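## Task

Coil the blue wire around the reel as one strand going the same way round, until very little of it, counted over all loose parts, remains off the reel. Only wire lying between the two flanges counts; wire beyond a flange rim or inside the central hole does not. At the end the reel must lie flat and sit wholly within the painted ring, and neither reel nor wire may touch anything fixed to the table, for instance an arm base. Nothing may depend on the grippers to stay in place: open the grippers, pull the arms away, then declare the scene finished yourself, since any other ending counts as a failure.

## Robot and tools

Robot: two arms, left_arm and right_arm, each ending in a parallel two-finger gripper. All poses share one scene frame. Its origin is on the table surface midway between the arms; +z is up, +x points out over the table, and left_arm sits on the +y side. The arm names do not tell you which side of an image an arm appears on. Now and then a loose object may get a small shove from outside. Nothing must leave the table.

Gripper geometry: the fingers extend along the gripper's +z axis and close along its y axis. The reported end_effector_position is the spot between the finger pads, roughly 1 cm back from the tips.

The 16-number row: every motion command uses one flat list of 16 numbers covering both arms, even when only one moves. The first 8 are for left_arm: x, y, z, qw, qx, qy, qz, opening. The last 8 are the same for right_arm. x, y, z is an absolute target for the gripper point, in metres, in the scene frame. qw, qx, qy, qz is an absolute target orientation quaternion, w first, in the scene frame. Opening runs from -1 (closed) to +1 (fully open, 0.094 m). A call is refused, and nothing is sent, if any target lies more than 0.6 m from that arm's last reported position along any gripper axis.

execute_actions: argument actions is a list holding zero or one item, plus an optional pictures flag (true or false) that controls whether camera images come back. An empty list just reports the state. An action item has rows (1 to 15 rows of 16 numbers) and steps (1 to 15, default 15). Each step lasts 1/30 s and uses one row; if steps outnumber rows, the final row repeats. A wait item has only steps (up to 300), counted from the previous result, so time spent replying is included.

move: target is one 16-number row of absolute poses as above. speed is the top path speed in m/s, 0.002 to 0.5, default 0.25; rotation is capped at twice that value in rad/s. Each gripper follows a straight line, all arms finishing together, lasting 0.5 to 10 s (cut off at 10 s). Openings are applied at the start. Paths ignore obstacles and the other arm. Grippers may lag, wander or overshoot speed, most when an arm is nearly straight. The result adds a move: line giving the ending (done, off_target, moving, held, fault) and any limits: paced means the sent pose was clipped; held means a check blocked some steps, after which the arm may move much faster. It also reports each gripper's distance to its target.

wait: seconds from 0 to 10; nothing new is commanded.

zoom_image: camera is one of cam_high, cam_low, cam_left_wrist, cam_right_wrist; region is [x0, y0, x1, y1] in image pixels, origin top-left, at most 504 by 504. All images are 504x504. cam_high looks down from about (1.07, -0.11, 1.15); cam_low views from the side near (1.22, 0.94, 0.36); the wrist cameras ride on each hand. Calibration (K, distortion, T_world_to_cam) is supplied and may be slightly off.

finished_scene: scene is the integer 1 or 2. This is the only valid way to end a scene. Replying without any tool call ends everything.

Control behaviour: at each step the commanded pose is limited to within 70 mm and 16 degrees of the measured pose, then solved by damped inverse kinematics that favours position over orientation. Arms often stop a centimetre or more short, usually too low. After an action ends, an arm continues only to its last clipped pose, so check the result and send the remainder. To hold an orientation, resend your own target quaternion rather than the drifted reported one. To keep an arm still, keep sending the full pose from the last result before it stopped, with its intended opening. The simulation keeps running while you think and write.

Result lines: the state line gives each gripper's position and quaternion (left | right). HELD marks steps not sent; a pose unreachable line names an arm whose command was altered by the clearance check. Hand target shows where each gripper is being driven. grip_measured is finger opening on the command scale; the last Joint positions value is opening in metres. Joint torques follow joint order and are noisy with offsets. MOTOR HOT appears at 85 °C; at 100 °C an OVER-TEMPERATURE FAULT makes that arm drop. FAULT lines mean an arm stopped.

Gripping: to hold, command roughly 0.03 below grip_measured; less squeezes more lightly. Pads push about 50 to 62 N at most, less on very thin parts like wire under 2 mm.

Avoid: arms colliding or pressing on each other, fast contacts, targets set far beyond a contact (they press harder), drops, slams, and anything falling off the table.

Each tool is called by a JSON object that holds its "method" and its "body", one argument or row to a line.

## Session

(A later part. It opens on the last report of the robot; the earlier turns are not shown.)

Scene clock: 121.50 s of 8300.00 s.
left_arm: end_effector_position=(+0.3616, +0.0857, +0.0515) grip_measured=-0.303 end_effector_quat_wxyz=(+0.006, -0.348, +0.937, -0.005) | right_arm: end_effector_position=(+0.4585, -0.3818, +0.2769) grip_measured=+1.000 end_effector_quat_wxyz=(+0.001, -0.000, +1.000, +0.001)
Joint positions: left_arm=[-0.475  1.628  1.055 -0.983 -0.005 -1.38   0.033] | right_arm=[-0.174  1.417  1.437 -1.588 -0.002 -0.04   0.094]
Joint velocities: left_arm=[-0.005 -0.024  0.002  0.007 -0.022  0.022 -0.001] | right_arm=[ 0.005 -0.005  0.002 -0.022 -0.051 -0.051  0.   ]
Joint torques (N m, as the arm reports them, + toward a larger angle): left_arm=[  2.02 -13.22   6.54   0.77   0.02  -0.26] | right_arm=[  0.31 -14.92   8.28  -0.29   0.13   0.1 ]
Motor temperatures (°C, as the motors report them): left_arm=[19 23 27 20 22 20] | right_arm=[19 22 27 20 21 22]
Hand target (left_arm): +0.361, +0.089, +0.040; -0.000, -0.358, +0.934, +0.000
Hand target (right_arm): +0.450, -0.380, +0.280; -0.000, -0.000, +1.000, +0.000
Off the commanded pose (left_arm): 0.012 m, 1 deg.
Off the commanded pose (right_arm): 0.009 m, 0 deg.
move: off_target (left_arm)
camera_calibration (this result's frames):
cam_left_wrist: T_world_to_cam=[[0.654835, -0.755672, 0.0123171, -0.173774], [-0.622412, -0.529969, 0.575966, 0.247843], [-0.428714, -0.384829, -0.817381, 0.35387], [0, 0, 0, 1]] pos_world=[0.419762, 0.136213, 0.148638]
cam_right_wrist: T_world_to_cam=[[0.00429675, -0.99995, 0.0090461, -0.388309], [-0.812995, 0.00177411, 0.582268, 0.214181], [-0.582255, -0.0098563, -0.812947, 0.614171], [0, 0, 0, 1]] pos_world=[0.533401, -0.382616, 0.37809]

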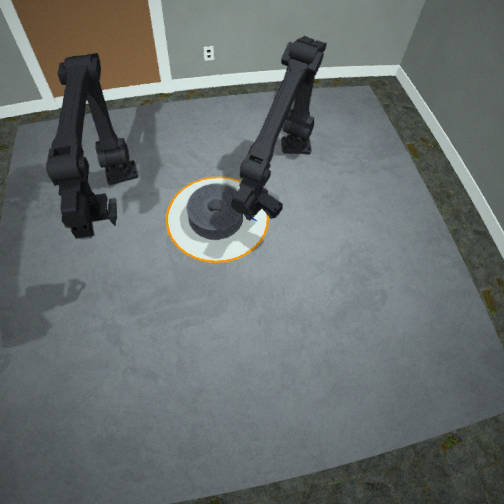

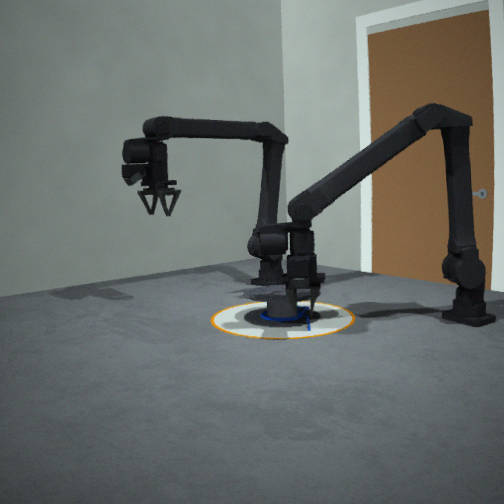

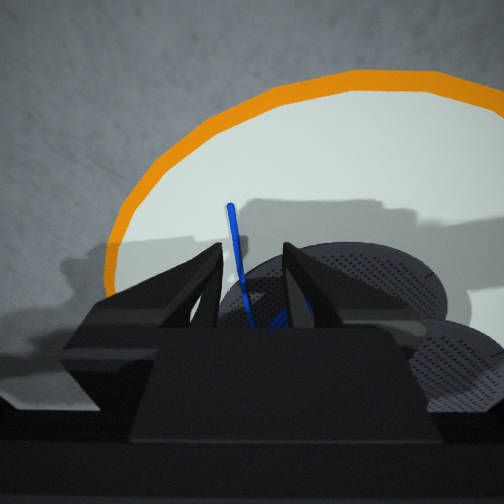

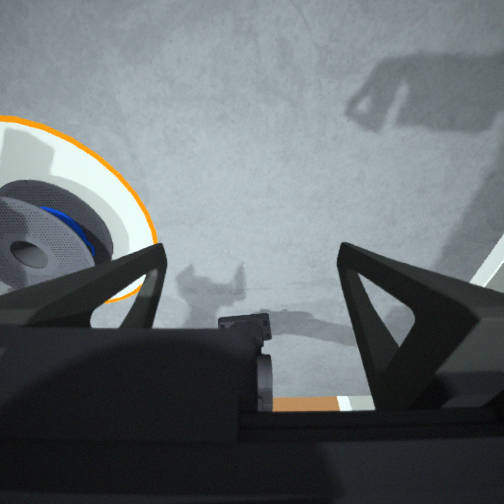

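{"method": "move", "body": {
  "target": [0.358,0.101,0.04,-0.237,-0.393,0.883,-0.105,-0.5,0.45,-0.38,0.28,0,0,1,0,1],
  "speed": 0.08
}}

Scene clock: 130.70 s of 8300.00 s.
left_arm: end_effector_position=(+0.3503, +0.1017, +0.0405) grip_measured=-0.497 end_effector_quat_wxyz=(-0.233, -0.394, +0.883, -0.100) | right_arm: end_effector_position=(+0.4585, -0.3818, +0.2769) grip_measured=+1.000 end_effector_quat_wxyz=(+0.001, -0.000, +1.000, +0.001)
Joint positions: left_arm=[-0.265  1.71   1.055 -1.074  0.489 -1.259  0.024] | right_arm=[-0.174  1.417  1.437 -1.588 -0.002 -0.04   0.094]
Joint velocities: left_arm=[-0.015 -0.015 -0.012 -0.017  0.037 -0.095 -0.001] | right_arm=[ 0.005 -0.015 -0.007 -0.027 -0.007 -0.051  0.   ]
Joint torques (N m, as the arm reports them, + toward a larger angle): left_arm=[  2.52 -13.56   8.94  -1.08   0.32   0.03] | right_arm=[  0.39 -14.91   8.27  -0.3    0.13   0.1 ]
Motor temperatures (°C, as the motors report them): left_arm=[19 23 27 20 22 20] | right_arm=[19 22 27 20 21 22]
Hand target (left_arm): +0.359, +0.102, +0.040; -0.236, -0.394, +0.883, -0.101
Hand target (right_arm): +0.450, -0.380, +0.280; -0.000, -0.000, +1.000, +0.000
Off the commanded pose (left_arm): 0.008 m, 1 deg.
Off the commanded pose (right_arm): 0.009 m, 0 deg.
After step 90, 2.50 s passed at rest.
move: done
camera_calibration (this result's frames):
cam_left_wrist: T_world_to_cam=[[0.744755, -0.667267, -0.00968796, -0.193774], [-0.276229, -0.321457, 0.905739, 0.0997946], [-0.607484, -0.671878, -0.423725, 0.422046], [0, 0, 0, 1]] pos_world=[0.428267, 0.186344, 0.0865662]
cam_right_wrist: T_world_to_cam=[[0.00429675, -0.99995, 0.0090461, -0.388309], [-0.812995, 0.00177411, 0.582268, 0.214181], [-0.582255, -0.0098563, -0.812947, 0.614171], [0, 0, 0, 1]] pos_world=[0.533401, -0.382616, 0.37809]

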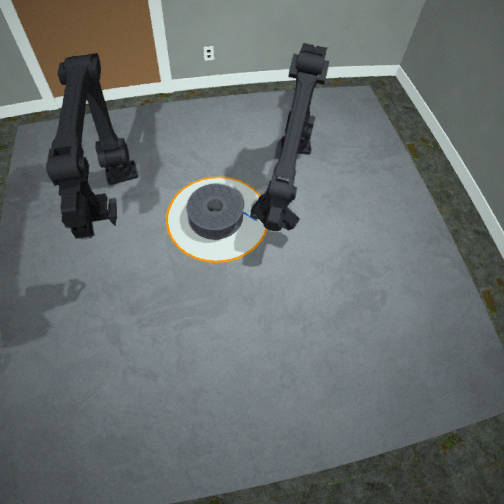

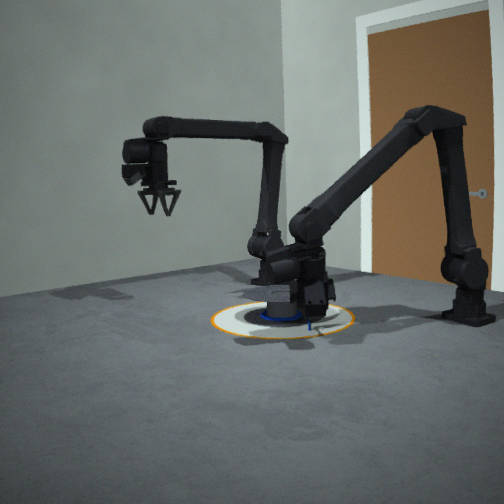

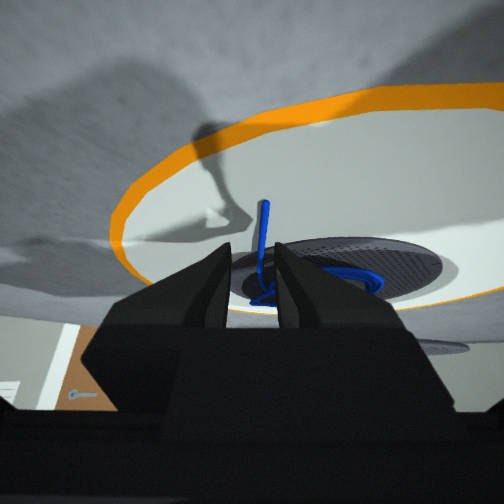

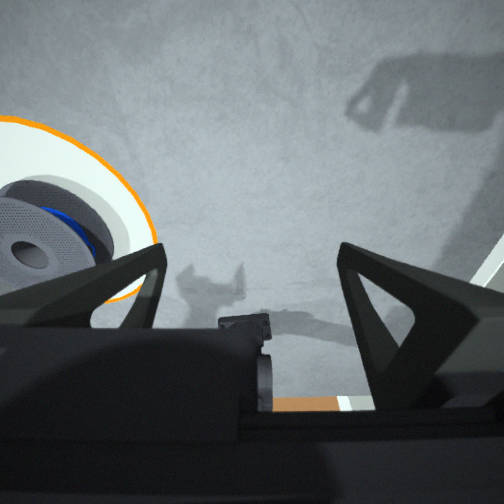

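{"method": "move", "body": {
  "target": [0.364,0.095,0.012,-0.237,-0.393,0.883,-0.105,-0.5,0.45,-0.38,0.28,0,0,1,0,1],
  "speed": 0.03
}}

Scene clock: 134.57 s of 8300.00 s.
left_arm: end_effector_position=(+0.3535, +0.0984, +0.0216) grip_measured=-0.497 end_effector_quat_wxyz=(-0.239, -0.394, +0.882, -0.100) | right_arm: end_effector_position=(+0.4585, -0.3818, +0.2769) grip_measured=+1.000 end_effector_quat_wxyz=(+0.001, -0.000, +1.000, +0.001)
Joint positions: left_arm=[-0.265  1.757  1.055 -1.034  0.5   -1.258  0.024] | right_arm=[-0.174  1.417  1.437 -1.588 -0.002 -0.04   0.094]
Joint velocities: left_arm=[-0.015 -0.015 -0.012  0.007 -0.022 -0.007 -0.001] | right_arm=[-0.005 -0.015 -0.012  0.012 -0.051 -0.051  0.   ]
Joint torques (N m, as the arm reports them, + toward a larger angle): left_arm=[  1.79 -12.76   8.16   0.59   0.23  -0.04] | right_arm=[  0.36 -14.9    8.27  -0.3    0.13   0.1 ]
Motor temperatures (°C, as the motors report them): left_arm=[19 23 27 20 22 20] | right_arm=[19 22 27 20 21 22]
Hand target (left_arm): +0.364, +0.095, +0.012; -0.237, -0.393, +0.882, -0.105
Hand target (right_arm): +0.450, -0.380, +0.280; -0.000, -0.000, +1.000, +0.000
Off the commanded pose (left_arm): 0.015 m, 1 deg.
Off the commanded pose (right_arm): 0.009 m, 0 deg.
move: off_target (left_arm)
camera_calibration (this result's frames):
cam_left_wrist: T_world_to_cam=[[0.744858, -0.667092, -0.0131926, -0.198483], [-0.266632, -0.315723, 0.910619, 0.112645], [-0.611632, -0.674764, -0.413037, 0.415264], [0, 0, 0, 1]] pos_world=[0.431865, 0.183363, 0.0663241]
cam_right_wrist: T_world_to_cam=[[0.00429675, -0.99995, 0.0090461, -0.388309], [-0.812995, 0.00177411, 0.582268, 0.214181], [-0.582255, -0.0098563, -0.812947, 0.614171], [0, 0, 0, 1]] pos_world=[0.533401, -0.382616, 0.37809]

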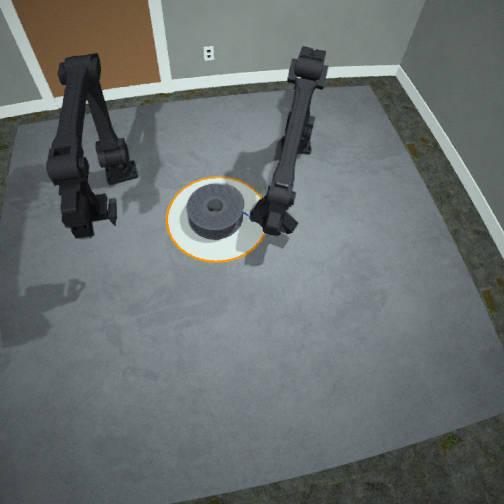

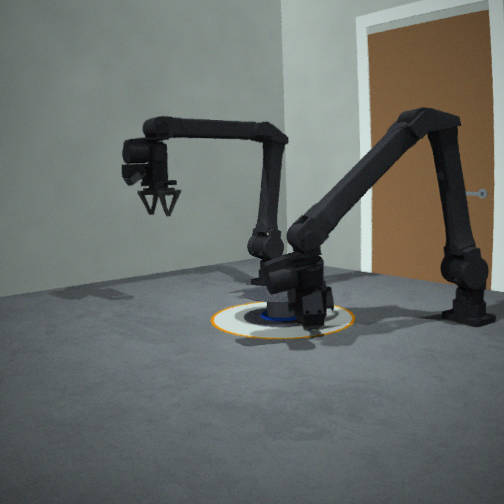

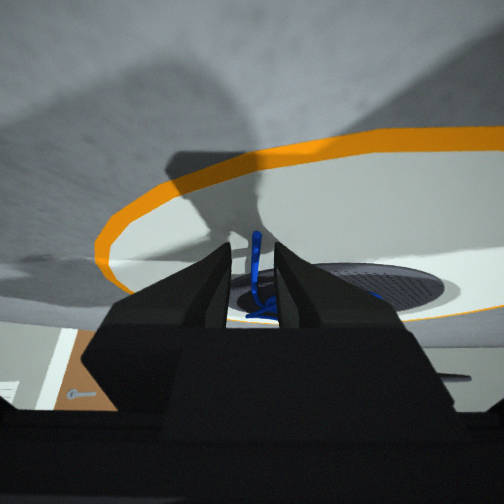

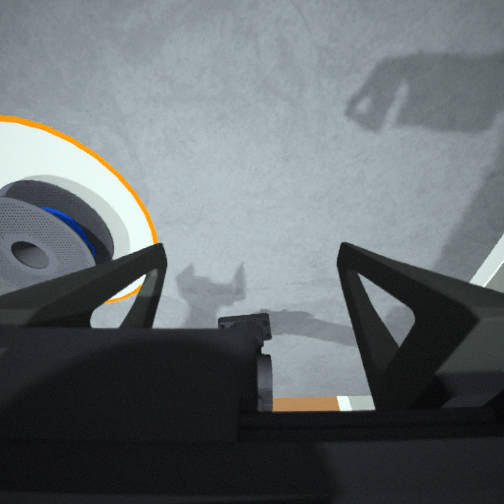

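{"method": "move", "body": {
  "target": [0.357,0.084,0.002,-0.237,-0.393,0.883,-0.105,-0.5,0.45,-0.38,0.28,0,0,1,0,1],
  "speed": 0.02
}}

Scene clock: 138.57 s of 8300.00 s.
left_arm: end_effector_position=(+0.3585, +0.0922, +0.0211) grip_measured=-0.497 end_effector_quat_wxyz=(-0.232, -0.393, +0.883, -0.114) | right_arm: end_effector_position=(+0.4585, -0.3818, +0.2769) grip_measured=+1.000 end_effector_quat_wxyz=(+0.001, -0.000, +1.000, +0.001)
Joint positions: left_arm=[-0.27   1.757  1.055 -1.     0.507 -1.268  0.024] | right_arm=[-0.174  1.417  1.437 -1.588 -0.002 -0.04   0.094]
Joint velocities: left_arm=[-0.015  0.005  0.012 -0.002 -0.007 -0.11  -0.001] | right_arm=[-0.015  0.005 -0.017 -0.002  0.007 -0.007  0.   ]
Joint torques (N m, as the arm reports them, + toward a larger angle): left_arm=[ -0.06 -11.86   6.84   1.08   0.14  -0.26] | right_arm=[  0.37 -14.9    8.26  -0.3    0.13   0.1 ]
Motor temperatures (°C, as the motors report them): left_arm=[19 23 27 20 22 20] | right_arm=[19 22 27 20 21 22]
Hand target (left_arm): +0.356, +0.085, +0.003; -0.237, -0.393, +0.882, -0.105
Hand target (right_arm): +0.450, -0.380, +0.280; -0.000, -0.000, +1.000, +0.000
Off the commanded pose (left_arm): 0.021 m, 1 deg.
Off the commanded pose (right_arm): 0.009 m, 0 deg.
move: off_target (left_arm)
camera_calibration (this result's frames):
cam_left_wrist: T_world_to_cam=[[0.74795, -0.663543, 0.0167691, -0.208463], [-0.286587, -0.300048, 0.909857, 0.1182], [-0.598698, -0.685333, -0.414584, 0.410254], [0, 0, 0, 1]] pos_world=[0.435412, 0.178302, 0.0660354]
cam_right_wrist: T_world_to_cam=[[0.00429675, -0.99995, 0.0090461, -0.388309], [-0.812995, 0.00177411, 0.582268, 0.214181], [-0.582255, -0.0098563, -0.812947, 0.614171], [0, 0, 0, 1]] pos_world=[0.533401, -0.382616, 0.37809]

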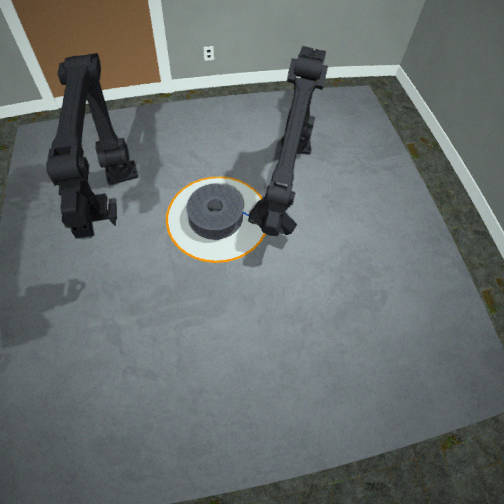

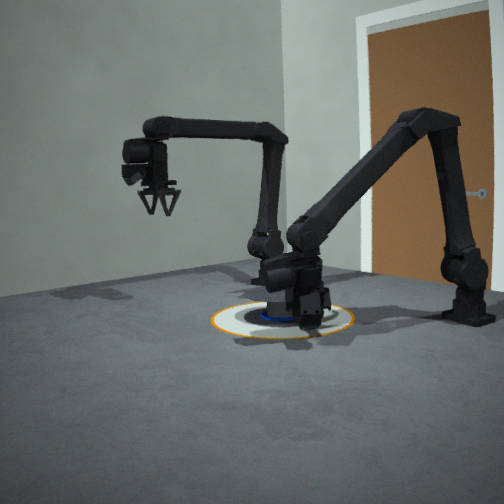

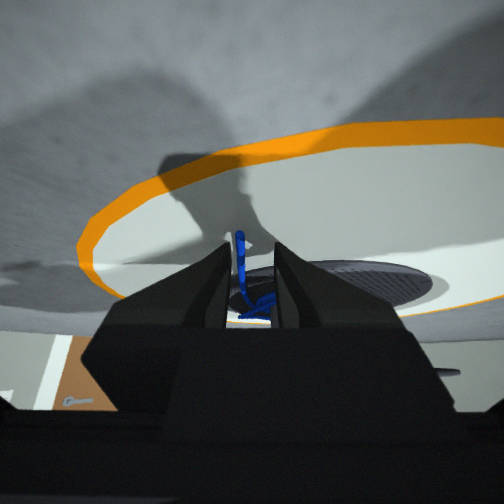

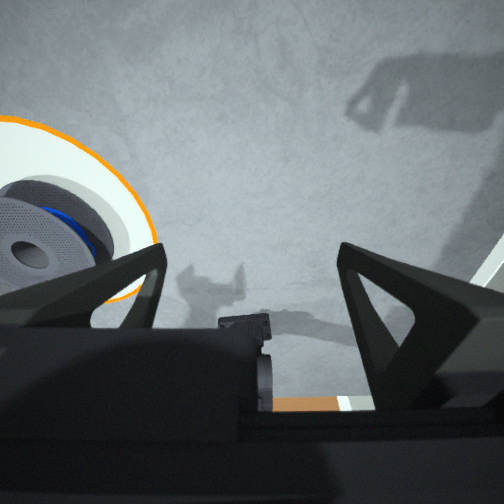

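{"method": "move", "body": {
  "target": [0.352,0.088,0.004,-0.237,-0.393,0.883,-0.105,-0.97,0.45,-0.38,0.28,0,0,1,0,1],
  "speed": 0.02
}}

Scene clock: 141.30 s of 8300.00 s.
left_arm: end_effector_position=(+0.3585, +0.0916, +0.0214) grip_measured=-0.957 end_effector_quat_wxyz=(-0.232, -0.393, +0.882, -0.115) | right_arm: end_effector_position=(+0.4585, -0.3818, +0.2769) grip_measured=+1.000 end_effector_quat_wxyz=(+0.001, -0.000, +1.000, +0.001)
Joint positions: left_arm=[-0.27   1.757  1.055 -0.998  0.509 -1.269  0.002] | right_arm=[-0.174  1.417  1.437 -1.588 -0.002 -0.04   0.094]
Joint velocities: left_arm=[-0.005  0.005 -0.007  0.007  0.007 -0.051 -0.   ] | right_arm=[ 0.015  0.005 -0.002 -0.002  0.051  0.095  0.   ]
Joint torques (N m, as the arm reports them, + toward a larger angle): left_arm=[  0.12 -13.21   5.39   1.03   0.04  -0.24] | right_arm=[  0.36 -14.93   8.27  -0.29   0.13   0.1 ]
Motor temperatures (°C, as the motors report them): left_arm=[19 22 27 20 22 20] | right_arm=[19 22 27 20 21 22]
Hand target (left_arm): +0.352, +0.088, +0.004; -0.237, -0.393, +0.882, -0.105
Hand target (right_arm): +0.450, -0.380, +0.280; -0.000, -0.000, +1.000, +0.000
Off the commanded pose (left_arm): 0.019 m, 1 deg.
Off the commanded pose (right_arm): 0.009 m, 0 deg.
move: off_target (left_arm)
camera_calibration (this result's frames):
cam_left_wrist: T_world_to_cam=[[0.748074, -0.663356, 0.0185401, -0.208957], [-0.286864, -0.298054, 0.910424, 0.11771], [-0.59841, -0.686383, -0.41326, 0.410004], [0, 0, 0, 1]] pos_world=[0.435433, 0.177891, 0.0661466]
cam_right_wrist: T_world_to_cam=[[0.00429675, -0.99995, 0.0090461, -0.388309], [-0.812995, 0.00177411, 0.582268, 0.214181], [-0.582255, -0.0098563, -0.812947, 0.614171], [0, 0, 0, 1]] pos_world=[0.533401, -0.382616, 0.37809]

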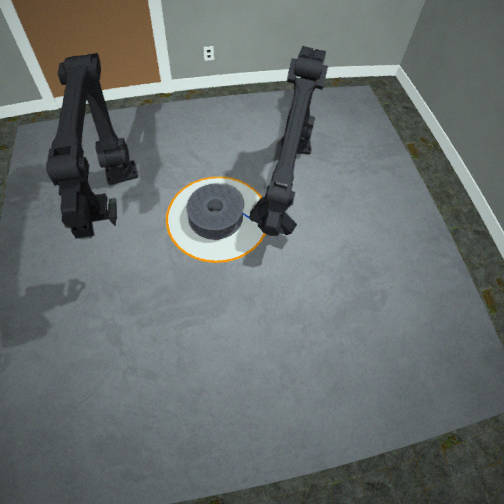

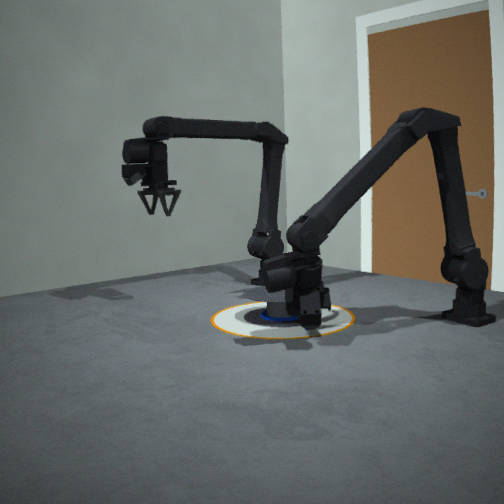

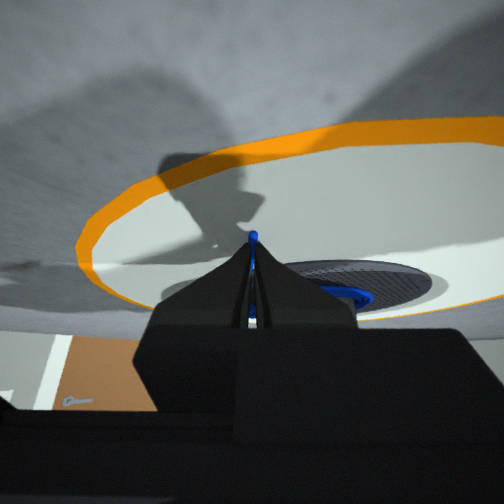

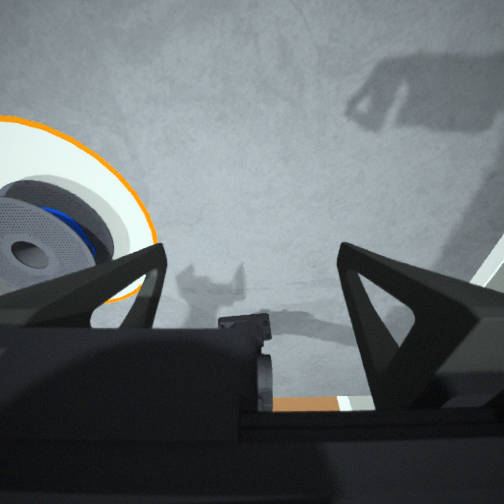

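{"method": "move", "body": {
  "target": [0.40,0.045,0.045,0,0,0.906,-0.423,-0.99,0.45,-0.38,0.28,0,0,1,0,1],
  "speed": 0.07
}}

{"method": "zoom_image", "body": {
  "camera": "cam_high",
  "region": [150, 160, 310, 280]
}}

Scene clock: 151.93 s of 8300.00 s.
left_arm: end_effector_position=(+0.3959, +0.0400, +0.0476) grip_measured=-0.972 end_effector_quat_wxyz=(-0.014, -0.001, +0.907, -0.421) | right_arm: end_effector_position=(+0.4585, -0.3818, +0.2769) grip_measured=+1.000 end_effector_quat_wxyz=(+0.001, -0.000, +1.000, +0.001)
Joint positions: left_arm=[-0.256  1.668  0.862 -0.317  0.774 -0.638  0.001] | right_arm=[-0.174  1.417  1.437 -1.588 -0.002 -0.04   0.094]
Joint velocities: left_arm=[-0.005  0.005 -0.012  0.007  0.037 -0.022 -0.   ] | right_arm=[-0.015 -0.015  0.007 -0.032 -0.022 -0.007  0.   ]
Joint torques (N m, as the arm reports them, + toward a larger angle): left_arm=[  2.56 -14.91   5.83   1.95   0.45   0.1 ] | right_arm=[  0.36 -14.9    8.28  -0.29   0.13   0.1 ]
Motor temperatures (°C, as the motors report them): left_arm=[19 23 26 20 22 20] | right_arm=[19 22 27 20 21 22]
Hand target (left_arm): +0.399, +0.045, +0.046; -0.005, +0.002, +0.905, -0.425
Hand target (right_arm): +0.450, -0.380, +0.280; -0.000, -0.000, +1.000, +0.000
Off the commanded pose (left_arm): 0.007 m, 2 deg.
Off the commanded pose (right_arm): 0.009 m, 0 deg.
move: done
camera_calibration (this result's frames):
cam_left_wrist: T_world_to_cam=[[0.0169558, -0.645581, 0.763503, -0.018369], [-0.798221, 0.451117, 0.39917, 0.286002], [-0.602126, -0.616213, -0.507667, 0.410925], [0, 0, 0, 1]] pos_world=[0.476033, 0.112338, 0.108474]
cam_right_wrist: T_world_to_cam=[[0.00429675, -0.99995, 0.0090461, -0.388309], [-0.812995, 0.00177411, 0.582268, 0.214181], [-0.582255, -0.0098563, -0.812947, 0.614171], [0, 0, 0, 1]] pos_world=[0.533401, -0.382616, 0.37809]

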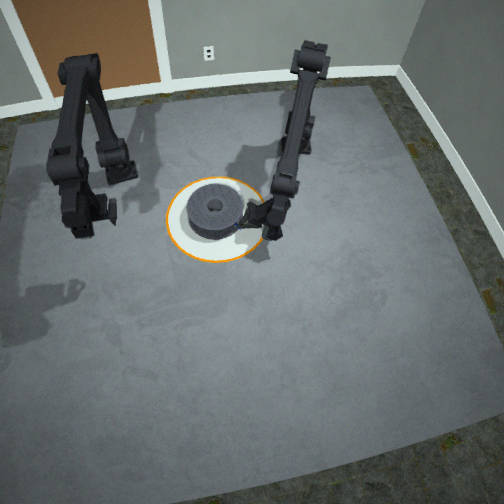

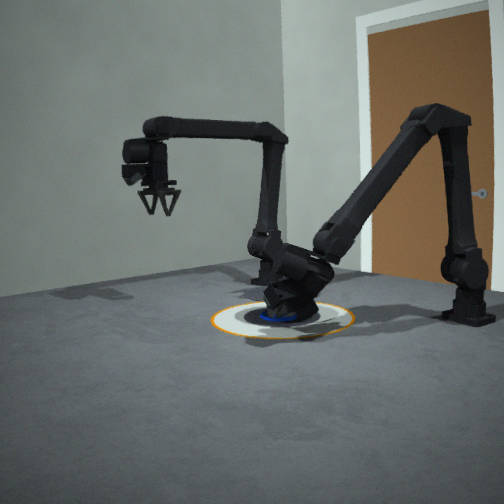

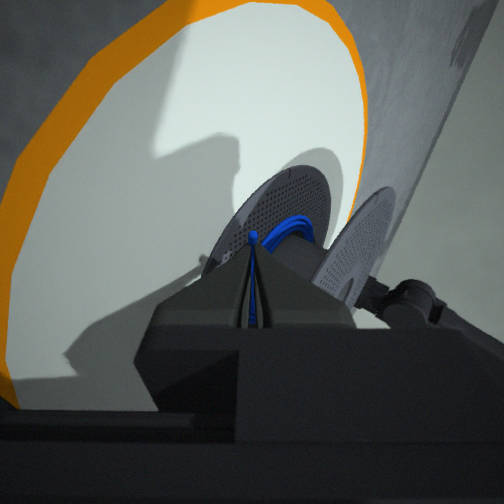

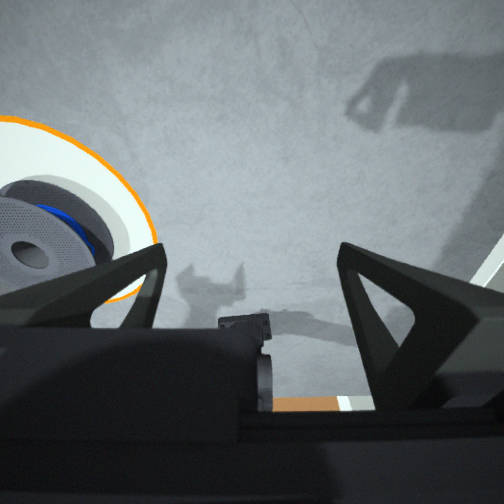

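Region (150, 160, 310, 280) of cam_high's 504x504 image, scaled by 3.150, with more detail than that image has; it fills the top 378 rows of this view, and the rest is white.

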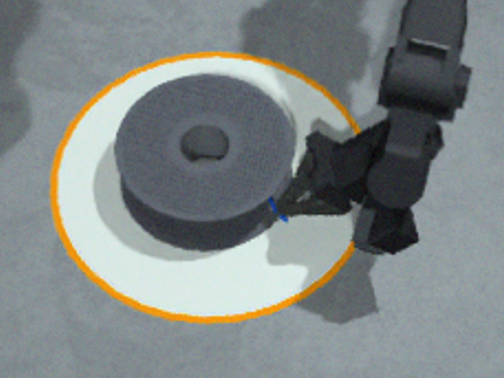

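{"method": "move", "body": {
  "target": [0.418,0.0,0.034,-0.211,0.366,0.785,-0.453,-0.99,0.45,-0.38,0.28,0,0,1,0,1],
  "speed": 0.07
}}

{"method": "zoom_image", "body": {
  "camera": "cam_high",
  "region": [150, 160, 310, 280]
}}

Scene clock: 160.77 s of 8300.00 s.
left_arm: end_effector_position=(+0.4122, +0.0091, +0.0366) grip_measured=-0.972 end_effector_quat_wxyz=(-0.210, +0.351, +0.794, -0.450) | right_arm: end_effector_position=(+0.4585, -0.3818, +0.2769) grip_measured=+1.000 end_effector_quat_wxyz=(+0.001, -0.000, +1.000, +0.001)
Joint positions: left_arm=[-0.264  2.167  1.553 -1.536  0.92   0.667  0.001] | right_arm=[-0.174  1.417  1.437 -1.588 -0.002 -0.04   0.094]
Joint velocities: left_arm=[-0.005 -0.005 -0.012  0.002 -0.022  0.051  0.   ] | right_arm=[-0.015  0.005 -0.012 -0.007  0.007 -0.007  0.   ]
Joint torques (N m, as the arm reports them, + toward a larger angle): left_arm=[  0.47 -20.39  10.05  -1.86   0.22   0.14] | right_arm=[  0.38 -14.96   8.28  -0.3    0.13   0.1 ]
Motor temperatures (°C, as the motors report them): left_arm=[19 23 27 20 22 20] | right_arm=[19 22 28 20 21 22]
Hand target (left_arm): +0.417, +0.000, +0.033; -0.210, +0.363, +0.789, -0.448
Hand target (right_arm): +0.450, -0.380, +0.280; -0.000, -0.000, +1.000, +0.000
Off the commanded pose (left_arm): 0.011 m, 2 deg.
Off the commanded pose (right_arm): 0.009 m, 0 deg.
move: off_target (left_arm)
camera_calibration (this result's frames):
cam_left_wrist: T_world_to_cam=[[-0.366667, -0.351739, 0.861298, 0.121732], [-0.164223, 0.935709, 0.312216, 0.0547425], [-0.915743, -0.0269653, -0.400858, 0.516145], [0, 0, 0, 1]] pos_world=[0.526282, 0.0055129, 0.0849618]
cam_right_wrist: T_world_to_cam=[[0.00429675, -0.99995, 0.0090461, -0.388309], [-0.812995, 0.00177411, 0.582268, 0.214181], [-0.582255, -0.0098563, -0.812947, 0.614171], [0, 0, 0, 1]] pos_world=[0.533401, -0.382616, 0.37809]

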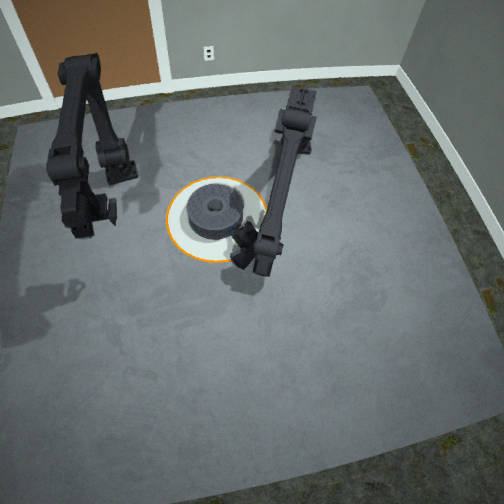

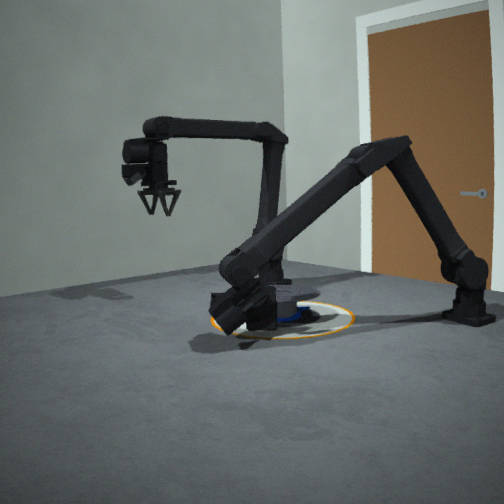

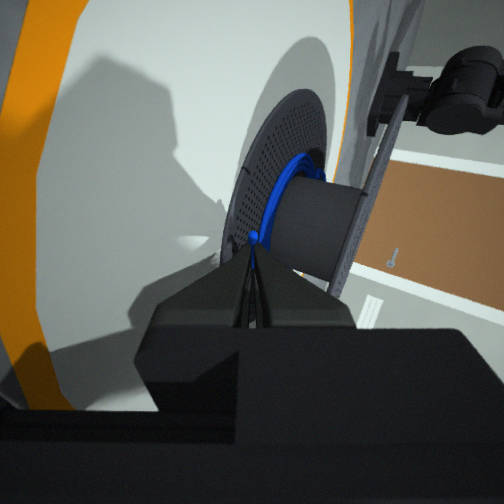

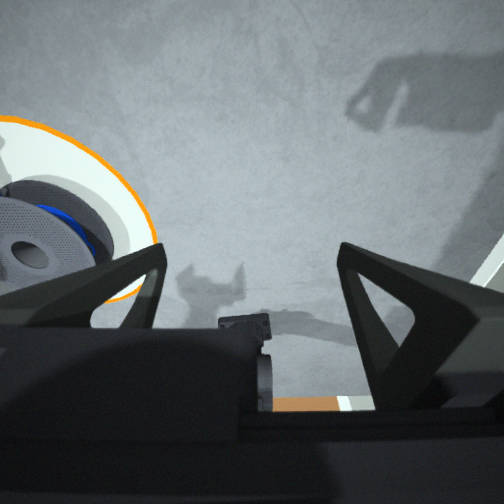

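Region (150, 160, 310, 280) of cam_high's 504x504 image, scaled by 3.150, with more detail than that image has; it fills the top 378 rows of this view, and the rest is white.

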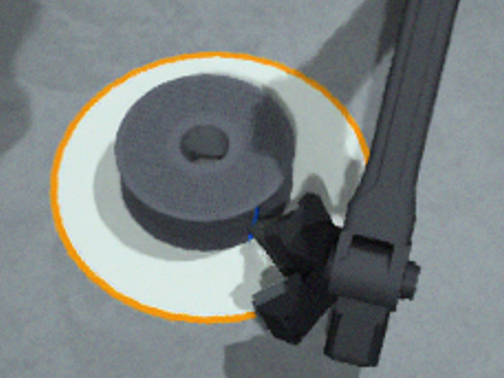

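Target actual ≈ (0.395,-0.025).

{"method": "move", "body": {
  "target": [0.395,-0.035,0.034,-0.211,0.366,0.785,-0.453,-0.99,0.45,-0.38,0.28,0,0,1,0,1],
  "speed": 0.03
}}

{"method": "zoom_image", "body": {
  "camera": "cam_high",
  "region": [150, 160, 310, 280]
}}

Scene clock: 164.57 s of 8300.00 s.
left_arm: end_effector_position=(+0.3937, -0.0250, +0.0366) grip_measured=-0.972 end_effector_quat_wxyz=(-0.214, +0.363, +0.785, -0.454) | right_arm: end_effector_position=(+0.4585, -0.3818, +0.2769) grip_measured=+1.000 end_effector_quat_wxyz=(+0.001, -0.000, +1.000, +0.001)
Joint positions: left_arm=[-0.333  2.167  1.553 -1.49   0.956  0.619  0.001] | right_arm=[-0.174  1.417  1.437 -1.588 -0.002 -0.04   0.094]
Joint velocities: left_arm=[-0.005 -0.015  0.007 -0.007  0.007 -0.051  0.001] | right_arm=[-0.005 -0.005 -0.002  0.002 -0.022  0.022  0.   ]
Joint torques (N m, as the arm reports them, + toward a larger angle): left_arm=[  0.17 -21.78   7.88  -0.35   0.59  -0.18] | right_arm=[  0.37 -14.92   8.27  -0.3    0.13   0.1 ]
Motor temperatures (°C, as the motors report them): left_arm=[19 23 27 20 22 20] | right_arm=[19 22 28 20 21 22]
Hand target (left_arm): +0.394, -0.035, +0.034; -0.211, +0.366, +0.785, -0.454
Hand target (right_arm): +0.450, -0.380, +0.280; -0.000, -0.000, +1.000, +0.000
Off the commanded pose (left_arm): 0.010 m, 1 deg.
Off the commanded pose (right_arm): 0.009 m, 0 deg.
move: done
camera_calibration (this result's frames):
cam_left_wrist: T_world_to_cam=[[-0.373774, -0.327773, 0.867674, 0.106026], [-0.139614, 0.944701, 0.296728, 0.0747583], [-0.916952, -0.0102297, -0.398866, 0.499055], [0, 0, 0, 1]] pos_world=[0.507677, -0.0307668, 0.0848776]
cam_right_wrist: T_world_to_cam=[[0.00429675, -0.99995, 0.0090461, -0.388309], [-0.812995, 0.00177411, 0.582268, 0.214181], [-0.582255, -0.0098563, -0.812947, 0.614171], [0, 0, 0, 1]] pos_world=[0.533401, -0.382616, 0.37809]

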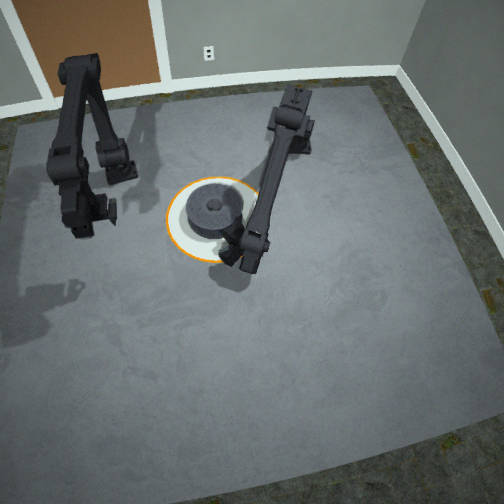

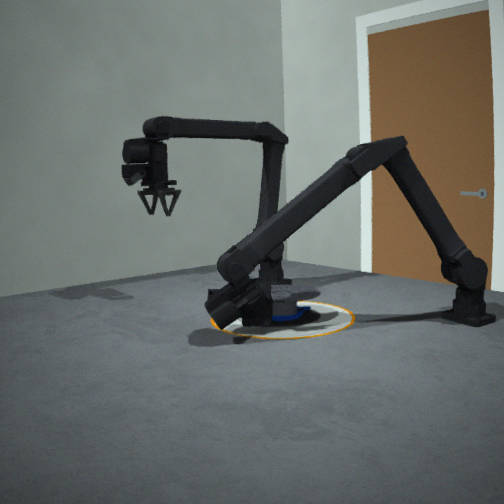

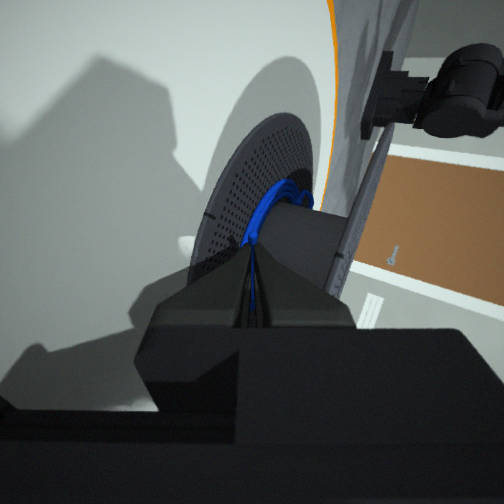

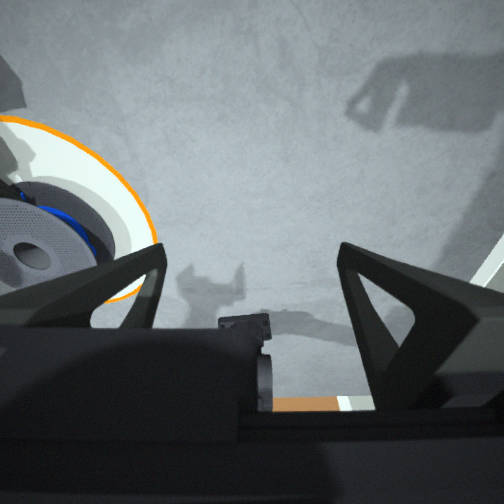

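Region (150, 160, 310, 280) of cam_high's 504x504 image, scaled by 3.150, with more detail than that image has; it fills the top 378 rows of this view, and the rest is white.

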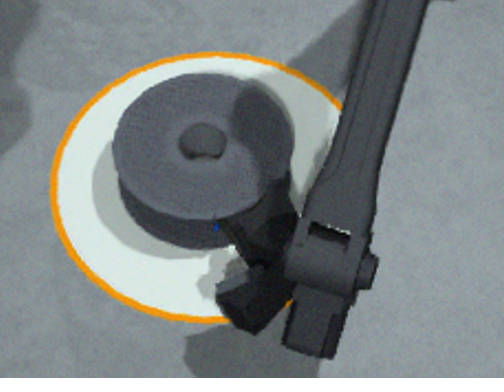

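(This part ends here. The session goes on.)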